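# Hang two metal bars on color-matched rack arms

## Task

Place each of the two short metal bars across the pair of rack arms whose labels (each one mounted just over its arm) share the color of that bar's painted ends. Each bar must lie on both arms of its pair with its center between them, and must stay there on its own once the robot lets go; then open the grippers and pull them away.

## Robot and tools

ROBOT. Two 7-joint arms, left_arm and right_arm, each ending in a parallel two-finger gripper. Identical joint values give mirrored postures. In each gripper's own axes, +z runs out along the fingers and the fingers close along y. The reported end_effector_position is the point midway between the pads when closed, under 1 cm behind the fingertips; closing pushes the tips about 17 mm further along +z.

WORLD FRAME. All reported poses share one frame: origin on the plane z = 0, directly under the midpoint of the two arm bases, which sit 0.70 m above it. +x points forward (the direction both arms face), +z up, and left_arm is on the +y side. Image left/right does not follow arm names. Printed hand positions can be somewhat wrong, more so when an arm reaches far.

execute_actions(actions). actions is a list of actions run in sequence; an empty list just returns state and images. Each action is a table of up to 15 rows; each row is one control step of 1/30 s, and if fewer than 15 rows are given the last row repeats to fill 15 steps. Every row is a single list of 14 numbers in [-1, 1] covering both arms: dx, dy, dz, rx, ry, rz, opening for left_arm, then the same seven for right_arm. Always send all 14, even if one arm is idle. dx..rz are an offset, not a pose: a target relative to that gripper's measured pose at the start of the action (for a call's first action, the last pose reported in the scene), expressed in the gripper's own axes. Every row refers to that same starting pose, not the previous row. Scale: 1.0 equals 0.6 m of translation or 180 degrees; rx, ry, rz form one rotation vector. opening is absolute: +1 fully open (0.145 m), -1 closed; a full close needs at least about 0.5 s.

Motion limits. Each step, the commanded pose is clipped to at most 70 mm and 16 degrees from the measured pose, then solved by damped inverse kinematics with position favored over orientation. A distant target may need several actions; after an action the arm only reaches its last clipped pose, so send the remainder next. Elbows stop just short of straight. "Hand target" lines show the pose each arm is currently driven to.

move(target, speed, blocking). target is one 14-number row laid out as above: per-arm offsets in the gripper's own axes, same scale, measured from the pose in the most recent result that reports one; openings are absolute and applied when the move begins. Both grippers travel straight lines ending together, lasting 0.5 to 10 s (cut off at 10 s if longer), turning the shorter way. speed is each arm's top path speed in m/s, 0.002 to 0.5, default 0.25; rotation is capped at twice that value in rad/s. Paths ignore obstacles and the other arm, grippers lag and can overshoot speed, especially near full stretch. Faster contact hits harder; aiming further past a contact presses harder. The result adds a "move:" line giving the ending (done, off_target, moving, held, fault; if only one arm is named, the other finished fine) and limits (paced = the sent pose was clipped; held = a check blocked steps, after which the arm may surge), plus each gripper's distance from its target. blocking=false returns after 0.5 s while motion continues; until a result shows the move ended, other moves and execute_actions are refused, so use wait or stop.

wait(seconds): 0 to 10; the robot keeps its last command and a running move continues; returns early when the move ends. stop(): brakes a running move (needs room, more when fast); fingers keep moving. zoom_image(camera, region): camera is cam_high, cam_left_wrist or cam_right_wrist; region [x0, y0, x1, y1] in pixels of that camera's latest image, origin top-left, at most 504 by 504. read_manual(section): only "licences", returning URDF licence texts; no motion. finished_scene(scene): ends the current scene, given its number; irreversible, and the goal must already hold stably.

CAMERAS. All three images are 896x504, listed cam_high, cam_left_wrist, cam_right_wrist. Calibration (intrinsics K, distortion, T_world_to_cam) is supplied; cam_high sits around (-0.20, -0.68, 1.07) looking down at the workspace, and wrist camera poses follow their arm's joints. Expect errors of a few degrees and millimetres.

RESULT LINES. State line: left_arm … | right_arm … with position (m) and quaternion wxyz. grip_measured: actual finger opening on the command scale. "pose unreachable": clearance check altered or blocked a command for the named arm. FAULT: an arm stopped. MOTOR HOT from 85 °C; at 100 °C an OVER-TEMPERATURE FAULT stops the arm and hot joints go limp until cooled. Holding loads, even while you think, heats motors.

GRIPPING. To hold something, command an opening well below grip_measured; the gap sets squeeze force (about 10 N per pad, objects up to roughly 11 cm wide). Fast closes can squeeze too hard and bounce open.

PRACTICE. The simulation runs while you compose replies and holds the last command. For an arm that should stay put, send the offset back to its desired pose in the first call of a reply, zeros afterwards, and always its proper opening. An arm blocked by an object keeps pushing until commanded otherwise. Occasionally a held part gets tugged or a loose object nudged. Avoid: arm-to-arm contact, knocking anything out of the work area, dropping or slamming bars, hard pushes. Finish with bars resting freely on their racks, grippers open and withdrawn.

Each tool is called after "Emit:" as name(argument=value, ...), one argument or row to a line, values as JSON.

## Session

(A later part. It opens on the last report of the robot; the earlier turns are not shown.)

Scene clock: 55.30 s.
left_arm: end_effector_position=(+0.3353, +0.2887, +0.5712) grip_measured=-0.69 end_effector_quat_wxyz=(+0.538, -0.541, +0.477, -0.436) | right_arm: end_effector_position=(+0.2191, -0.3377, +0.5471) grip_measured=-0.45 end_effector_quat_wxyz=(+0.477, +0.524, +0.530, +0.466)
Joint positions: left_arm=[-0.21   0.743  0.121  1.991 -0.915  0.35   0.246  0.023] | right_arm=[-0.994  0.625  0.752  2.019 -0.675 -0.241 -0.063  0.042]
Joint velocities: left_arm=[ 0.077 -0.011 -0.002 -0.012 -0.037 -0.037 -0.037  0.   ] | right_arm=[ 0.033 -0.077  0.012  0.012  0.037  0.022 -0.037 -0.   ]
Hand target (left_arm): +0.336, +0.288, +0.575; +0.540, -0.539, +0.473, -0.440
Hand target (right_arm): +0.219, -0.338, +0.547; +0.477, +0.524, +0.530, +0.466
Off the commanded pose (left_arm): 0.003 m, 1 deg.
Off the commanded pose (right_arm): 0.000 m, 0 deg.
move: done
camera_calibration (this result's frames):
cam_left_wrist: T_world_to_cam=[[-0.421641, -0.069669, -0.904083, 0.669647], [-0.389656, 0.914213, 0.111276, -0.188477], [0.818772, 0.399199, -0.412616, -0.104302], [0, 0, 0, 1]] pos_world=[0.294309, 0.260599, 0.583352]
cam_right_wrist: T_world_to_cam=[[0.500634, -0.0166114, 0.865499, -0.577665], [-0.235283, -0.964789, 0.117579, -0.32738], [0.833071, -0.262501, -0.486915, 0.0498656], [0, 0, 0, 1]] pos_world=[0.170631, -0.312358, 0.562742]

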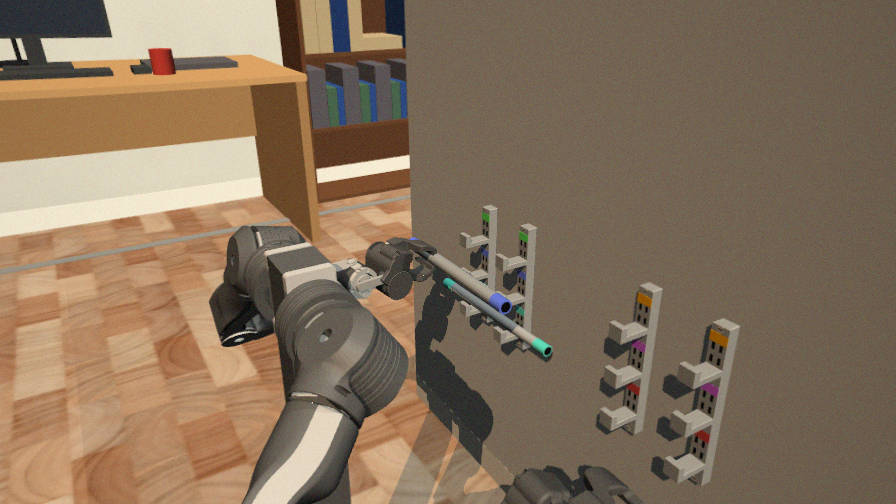

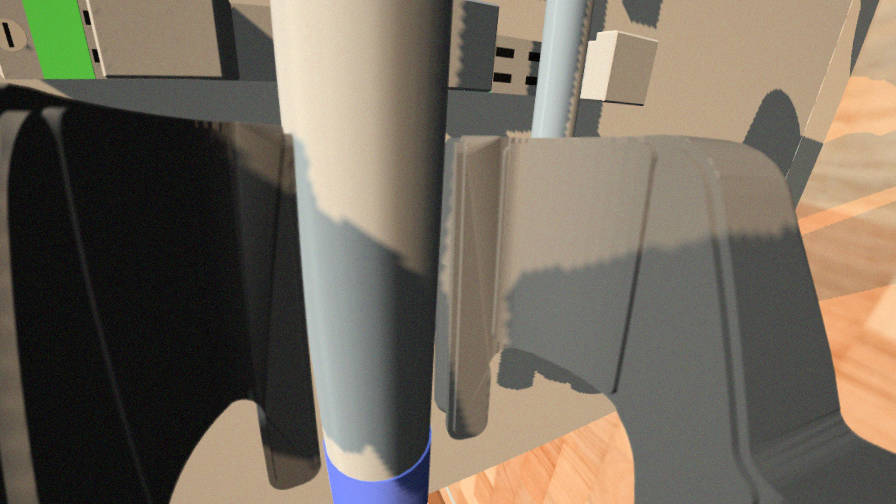

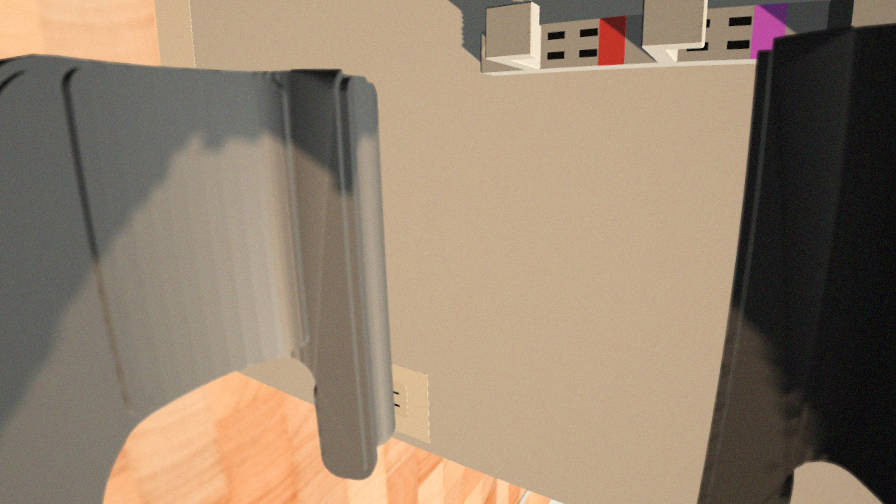

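Emit:
move(
  target=[0.03,-0.008,0.13,0,0,0,-1, 0,0,0,0,0,0,-0.45],
  speed=0.05,
)

Scene clock: 57.93 s.
left_arm: end_effector_position=(+0.4144, +0.2885, +0.5717) grip_measured=-0.69 end_effector_quat_wxyz=(+0.540, -0.545, +0.476, -0.429) | right_arm: end_effector_position=(+0.2191, -0.3377, +0.5471) grip_measured=-0.45 end_effector_quat_wxyz=(+0.477, +0.524, +0.530, +0.466)
Joint positions: left_arm=[ 0.272  0.678 -0.156  1.63  -0.982  0.323  0.292  0.023] | right_arm=[-0.994  0.625  0.752  2.019 -0.675 -0.241 -0.063  0.042]
Joint velocities: left_arm=[-0.099  0.099 -0.007 -0.012  0.022 -0.007 -0.051 -0.   ] | right_arm=[ 0.011  0.077  0.007  0.002 -0.037  0.007 -0.022  0.   ]
Hand target (left_arm): +0.415, +0.285, +0.573; +0.540, -0.539, +0.478, -0.435
Hand target (right_arm): +0.219, -0.338, +0.547; +0.477, +0.524, +0.530, +0.466
Off the commanded pose (left_arm): 0.005 m, 1 deg.
Off the commanded pose (right_arm): 0.000 m, 0 deg.
move: off_target (left_arm)
camera_calibration (this result's frames):
cam_left_wrist: T_world_to_cam=[[-0.427143, -0.0722239, -0.901295, 0.704881], [-0.402995, 0.907529, 0.118264, -0.154043], [0.80941, 0.413733, -0.416751, -0.166637], [0, 0, 0, 1]] pos_world=[0.373885, 0.259651, 0.584077]
cam_right_wrist: T_world_to_cam=[[0.500634, -0.0166114, 0.865499, -0.577665], [-0.235283, -0.964789, 0.117579, -0.32738], [0.833071, -0.262501, -0.486915, 0.0498656], [0, 0, 0, 1]] pos_world=[0.170631, -0.312358, 0.562742]

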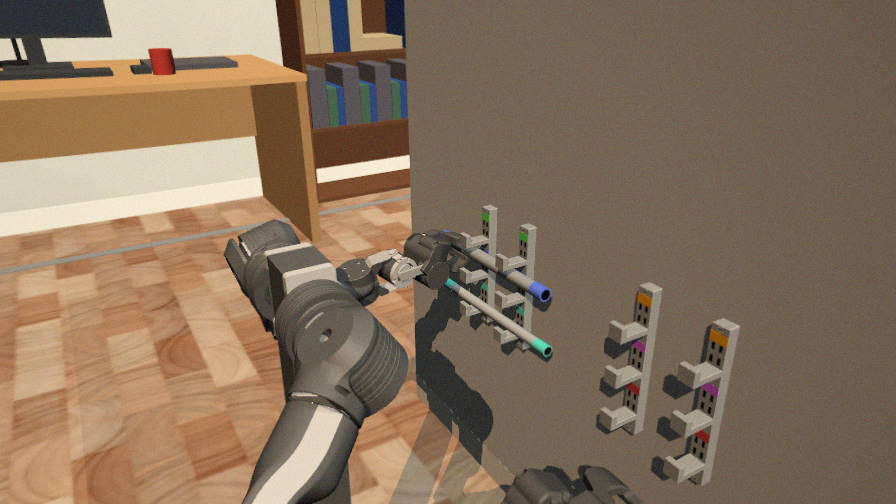

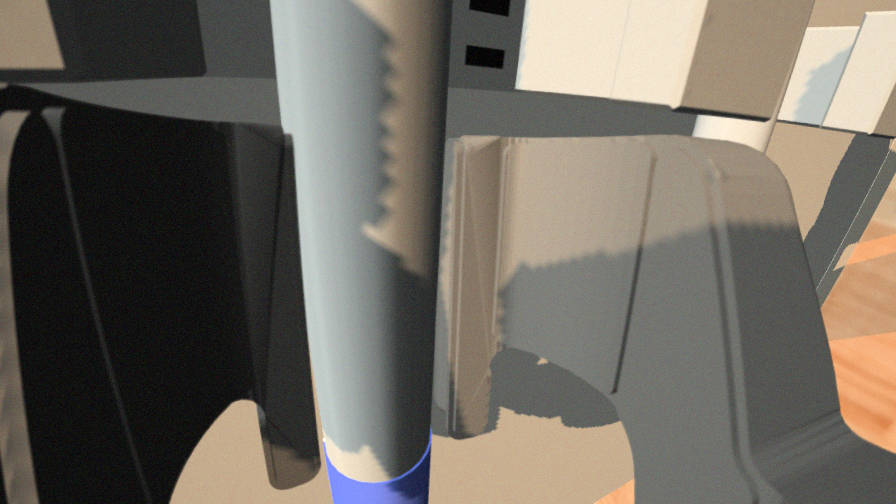

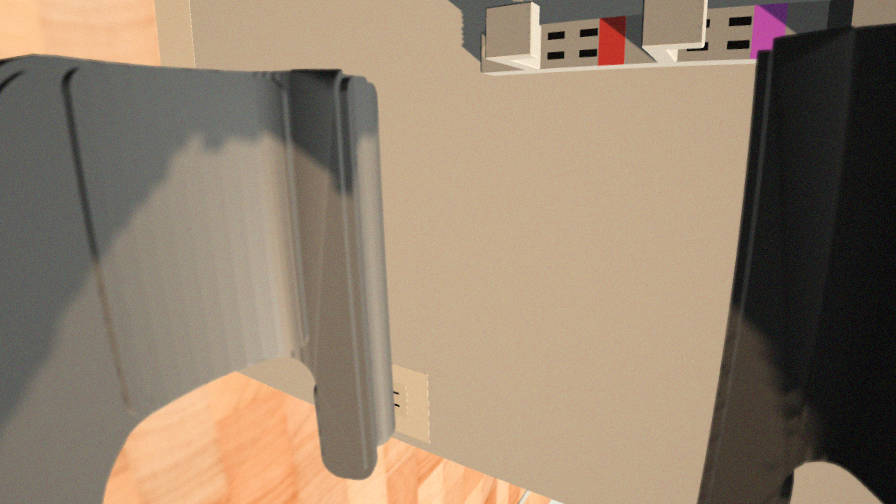

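Emit:
move(
  target=[0.005,-0.004,0.022,0,0,0,-1, 0,0,0,0,0,0,-0.45],
  speed=0.03,
)

Emit:
move(
  target=[0,0.045,0,0,0,0,-1, 0,0,0,0,0,0,-0.45],
  speed=0.03,
)

Emit:
zoom_image(
  camera="cam_high",
  region=[380,190,620,380],
)

Scene clock: 59.27 s.
left_arm: end_effector_position=(+0.4256, +0.2912, +0.5712) grip_measured=-0.69 end_effector_quat_wxyz=(+0.543, -0.548, +0.476, -0.422) | right_arm: end_effector_position=(+0.2191, -0.3377, +0.5471) grip_measured=-0.45 end_effector_quat_wxyz=(+0.477, +0.524, +0.530, +0.466)
Joint positions: left_arm=[ 0.334  0.659 -0.181  1.565 -1.001  0.314  0.3    0.023] | right_arm=[-0.994  0.625  0.752  2.019 -0.675 -0.241 -0.063  0.042]
Joint velocities: left_arm=[-0.077  0.033  0.002  0.012  0.022  0.007 -0.066 -0.   ] | right_arm=[-0.011 -0.033  0.017  0.012  0.051 -0.022 -0.007  0.   ]
Hand target (left_arm): +0.428, +0.288, +0.574; +0.541, -0.545, +0.476, -0.429
Hand target (right_arm): +0.219, -0.338, +0.547; +0.477, +0.524, +0.530, +0.466
Off the commanded pose (left_arm): 0.005 m, 1 deg.
Off the commanded pose (right_arm): 0.000 m, 0 deg.
move: off_target (left_arm)
camera_calibration (this result's frames):
cam_left_wrist: T_world_to_cam=[[-0.433903, -0.0719701, -0.898081, 0.710381], [-0.412825, 0.901887, 0.127179, -0.151222], [0.800814, 0.425933, -0.421043, -0.174588], [0, 0, 0, 1]] pos_world=[0.38562, 0.261874, 0.583703]
cam_right_wrist: T_world_to_cam=[[0.500634, -0.0166114, 0.865499, -0.577665], [-0.235283, -0.964789, 0.117579, -0.32738], [0.833071, -0.262501, -0.486915, 0.0498656], [0, 0, 0, 1]] pos_world=[0.170631, -0.312358, 0.562742]

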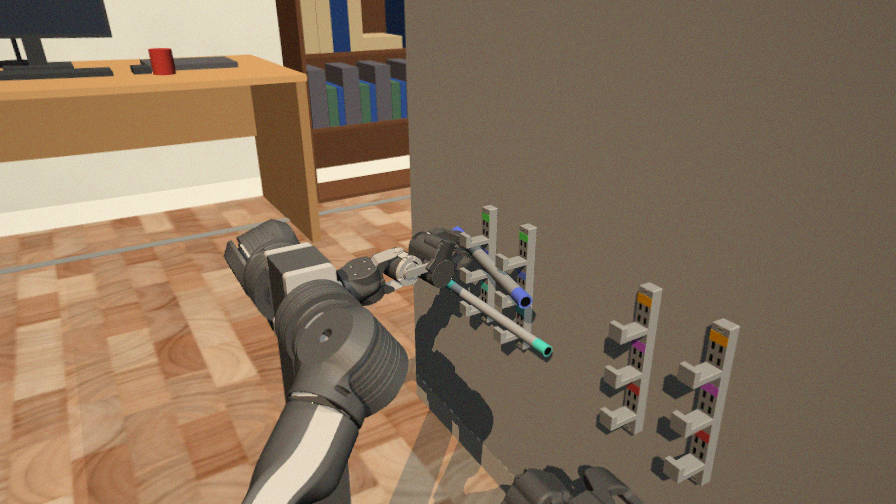

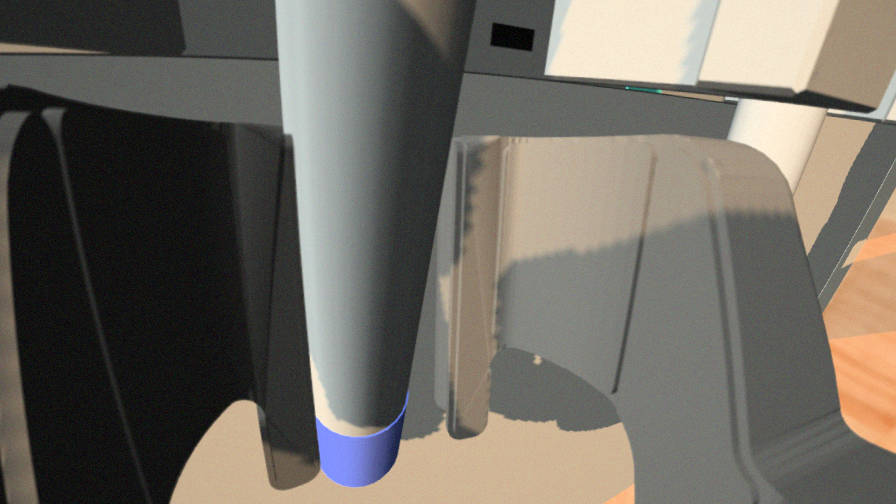

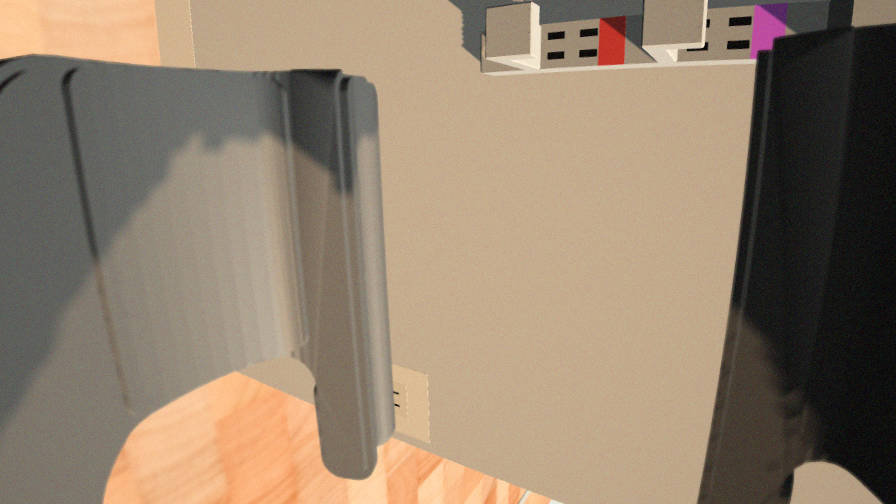

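Scene clock: 60.40 s.
left_arm: end_effector_position=(+0.4241, +0.2923, +0.5438) grip_measured=-0.69 end_effector_quat_wxyz=(+0.540, -0.551, +0.477, -0.421) | right_arm: end_effector_position=(+0.2191, -0.3377, +0.5471) grip_measured=-0.45 end_effector_quat_wxyz=(+0.477, +0.524, +0.530, +0.466)
Joint positions: left_arm=[ 0.291  0.622 -0.181  1.499 -1.013  0.288  0.21   0.024] | right_arm=[-0.994  0.625  0.752  2.019 -0.675 -0.241 -0.063  0.042]
Joint velocities: left_arm=[-0.077 -0.121  0.002  0.002 -0.051  0.037 -0.022 -0.   ] | right_arm=[-0.077 -0.077 -0.017 -0.007  0.051  0.007  0.007  0.   ]
Hand target (left_arm): +0.424, +0.292, +0.545; +0.543, -0.548, +0.476, -0.422
Hand target (right_arm): +0.219, -0.338, +0.547; +0.477, +0.524, +0.530, +0.466
Off the commanded pose (left_arm): 0.001 m, 0 deg.
Off the commanded pose (right_arm): 0.000 m, 0 deg.
move: done
camera_calibration (this result's frames):
cam_left_wrist: T_world_to_cam=[[-0.439976, -0.0758227, -0.894803, 0.687142], [-0.413465, 0.901634, 0.1269, -0.14884], [0.797162, 0.425802, -0.428047, -0.179978], [0, 0, 0, 1]] pos_world=[0.384258, 0.262935, 0.556705]
cam_right_wrist: T_world_to_cam=[[0.500634, -0.0166114, 0.865499, -0.577665], [-0.235283, -0.964789, 0.117579, -0.32738], [0.833071, -0.262501, -0.486915, 0.0498656], [0, 0, 0, 1]] pos_world=[0.170631, -0.312358, 0.562742]

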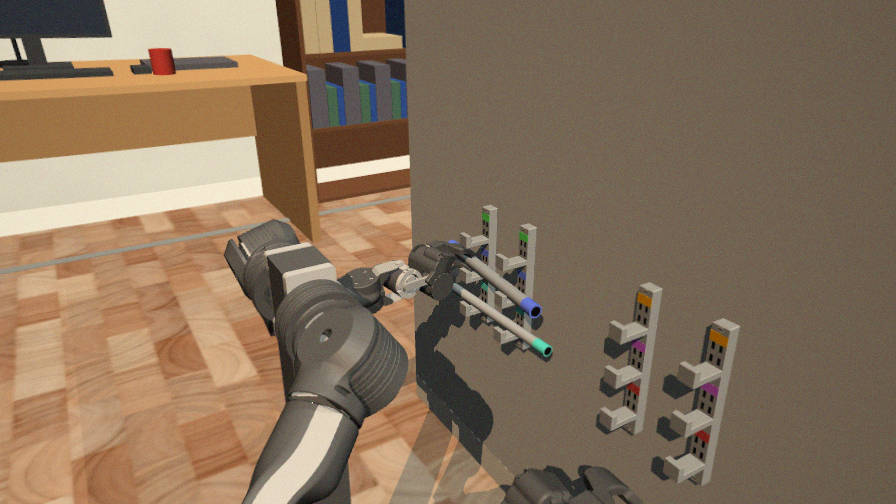

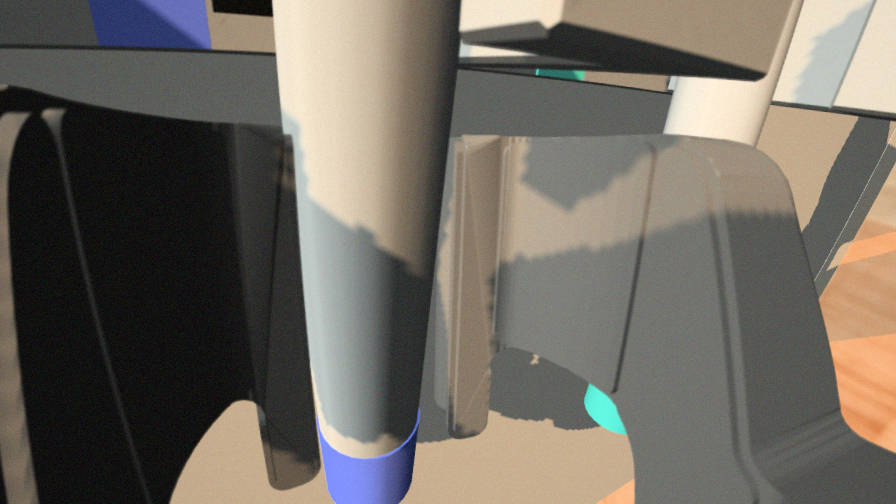

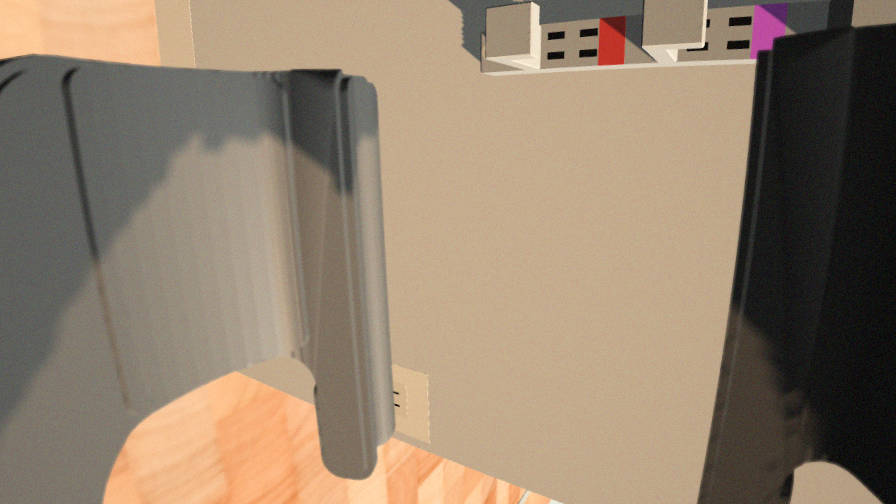

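Region (380, 190, 620, 380) of cam_high's 896x504 image, scaled by 2.100, with more detail than that image has; it fills the top 399 rows of this view, and the rest is white.

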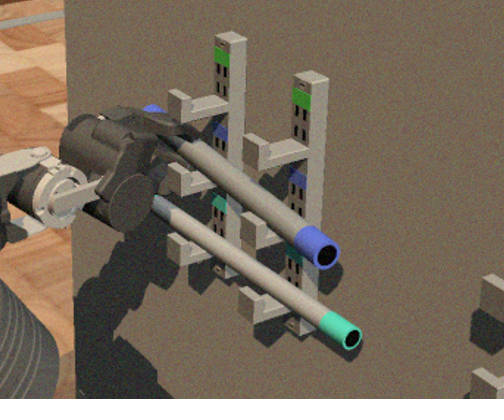

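Emit:
move(
  target=[0,0.004,0,0,0,0,-0.5, 0,0,0,0,0,0,-0.45],
  speed=0.03,
)

Emit:
move(
  target=[-0.04,0,-0.2,0,0,0,-0.5, 0,0,0,0,0,0,-0.45],
  speed=0.1,
)

Emit:
zoom_image(
  camera="cam_high",
  region=[380,190,620,380],
)

Scene clock: 61.60 s.
left_arm: end_effector_position=(+0.4241, +0.2928, +0.5431) grip_measured=-0.50 end_effector_quat_wxyz=(+0.541, -0.551, +0.476, -0.420) | right_arm: end_effector_position=(+0.2191, -0.3377, +0.5471) grip_measured=-0.45 end_effector_quat_wxyz=(+0.477, +0.524, +0.530, +0.466)
Joint positions: left_arm=[ 0.291  0.621 -0.181  1.496 -1.013  0.288  0.206  0.038] | right_arm=[-0.994  0.625  0.752  2.019 -0.675 -0.241 -0.063  0.042]
Joint velocities: left_arm=[-0.011  0.011 -0.002  0.002 -0.081 -0.022 -0.037 -0.   ] | right_arm=[-0.077  0.011  0.012 -0.002 -0.007  0.037  0.007 -0.   ]
Hand target (left_arm): +0.424, +0.292, +0.541; +0.540, -0.551, +0.477, -0.421
Hand target (right_arm): +0.219, -0.338, +0.547; +0.477, +0.524, +0.530, +0.466
Off the commanded pose (left_arm): 0.002 m, 0 deg.
Off the commanded pose (right_arm): 0.000 m, 0 deg.
move: done
camera_calibration (this result's frames):
cam_left_wrist: T_world_to_cam=[[-0.439792, -0.0761931, -0.894862, 0.686616], [-0.41468, 0.90105, 0.12708, -0.148615], [0.796632, 0.42697, -0.427871, -0.180643], [0, 0, 0, 1]] pos_world=[0.384247, 0.263354, 0.556021]
cam_right_wrist: T_world_to_cam=[[0.500634, -0.0166114, 0.865499, -0.577665], [-0.235283, -0.964789, 0.117579, -0.32738], [0.833071, -0.262501, -0.486915, 0.0498656], [0, 0, 0, 1]] pos_world=[0.170631, -0.312358, 0.562742]

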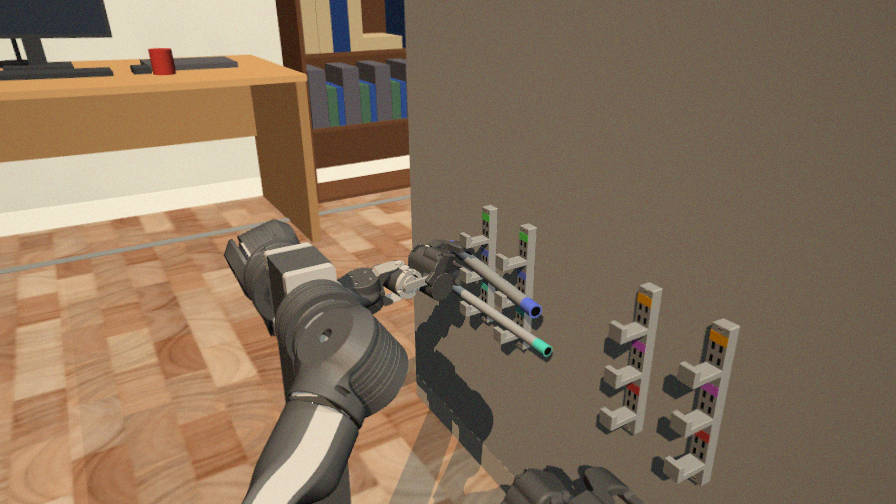

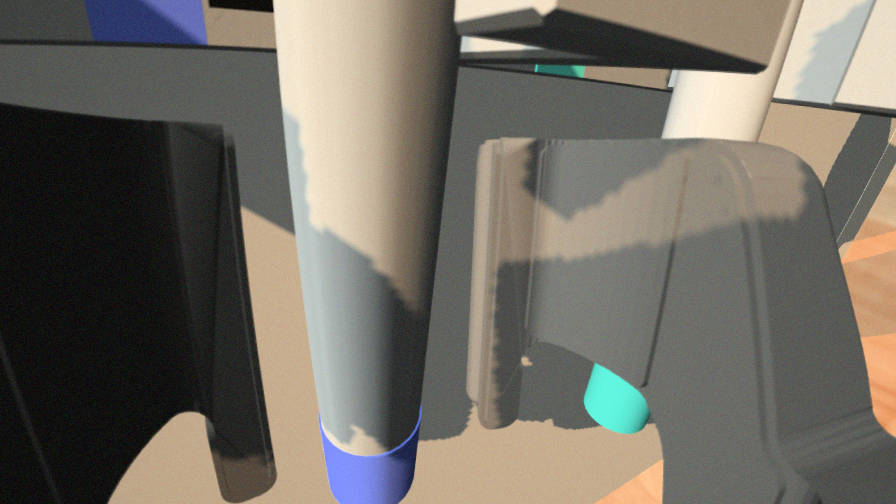

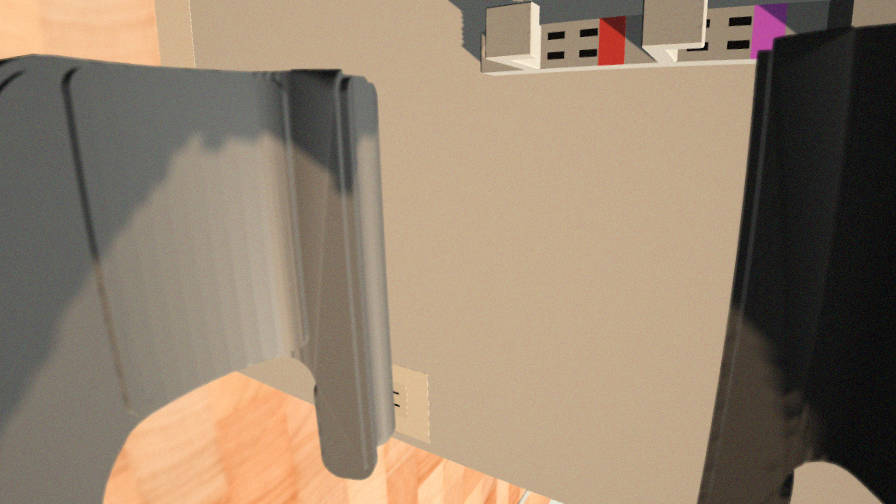

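Scene clock: 63.07 s.
left_arm: end_effector_position=(+0.3015, +0.2920, +0.5473) grip_measured=-0.50 end_effector_quat_wxyz=(+0.536, -0.557, +0.477, -0.418) | right_arm: end_effector_position=(+0.2191, -0.3377, +0.5471) grip_measured=-0.45 end_effector_quat_wxyz=(+0.477, +0.524, +0.530, +0.466)
Joint positions: left_arm=[-0.423  0.675  0.208  2.061 -0.95   0.344  0.182  0.038] | right_arm=[-0.994  0.625  0.752  2.019 -0.675 -0.241 -0.063  0.042]
Joint velocities: left_arm=[ 0.033 -0.011  0.027 -0.002 -0.007  0.051 -0.051 -0.   ] | right_arm=[-0.011 -0.033  0.002  0.002 -0.022 -0.051 -0.066 -0.   ]
Hand target (left_arm): +0.302, +0.292, +0.550; +0.538, -0.554, +0.475, -0.422
Hand target (right_arm): +0.219, -0.338, +0.547; +0.477, +0.524, +0.530, +0.466
Off the commanded pose (left_arm): 0.005 m, 1 deg.
Off the commanded pose (right_arm): 0.000 m, 0 deg.
move: off_target (left_arm)
camera_calibration (this result's frames):
cam_left_wrist: T_world_to_cam=[[-0.450446, -0.0849399, -0.888754, 0.638759], [-0.415953, 0.900792, 0.124726, -0.19746], [0.789988, 0.425862, -0.44109, -0.0713066], [0, 0, 0, 1]] pos_world=[0.261924, 0.262494, 0.560875]
cam_right_wrist: T_world_to_cam=[[0.500634, -0.0166114, 0.865499, -0.577665], [-0.235283, -0.964789, 0.117579, -0.32738], [0.833071, -0.262501, -0.486915, 0.0498656], [0, 0, 0, 1]] pos_world=[0.170631, -0.312358, 0.562742]

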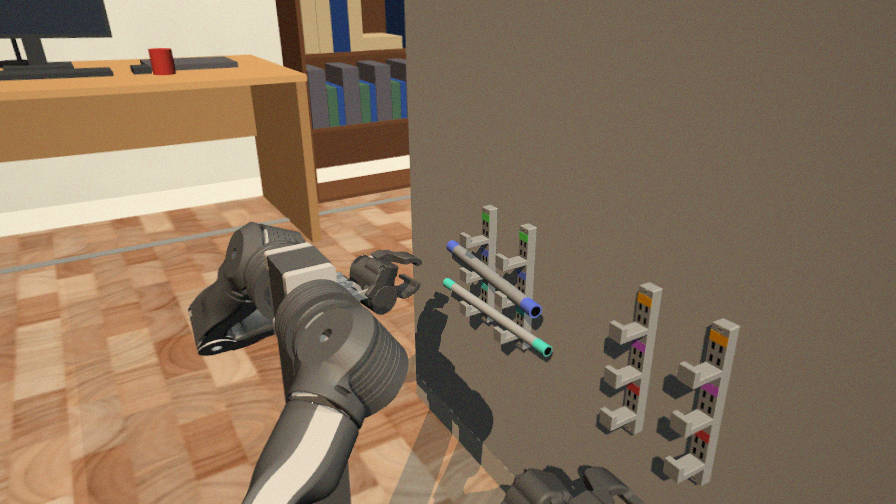

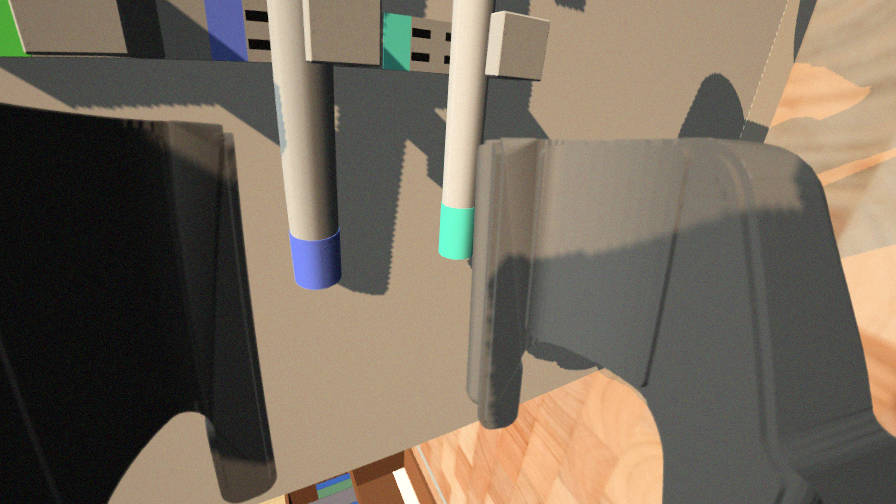

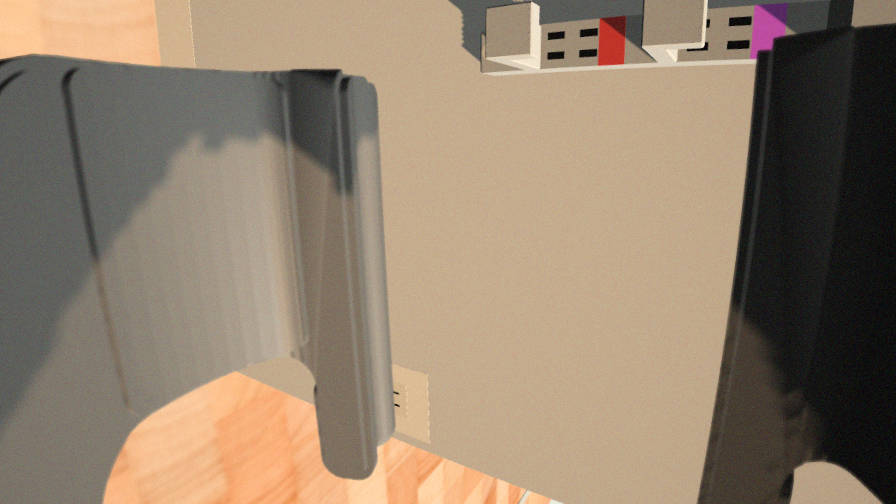

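Region (380, 190, 620, 380) of cam_high's 896x504 image, scaled by 2.100, with more detail than that image has; it fills the top 399 rows of this view, and the rest is white.

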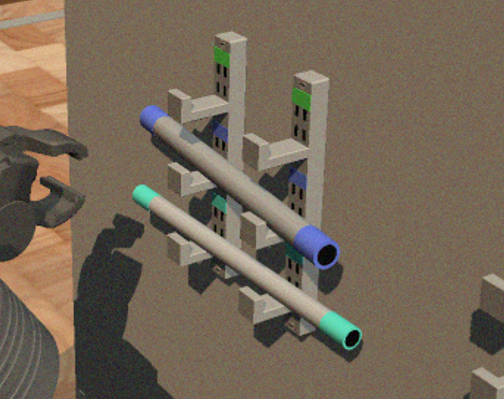

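Emit:
finished_scene(
  scene=2,
)

The scene is finished: the task was done.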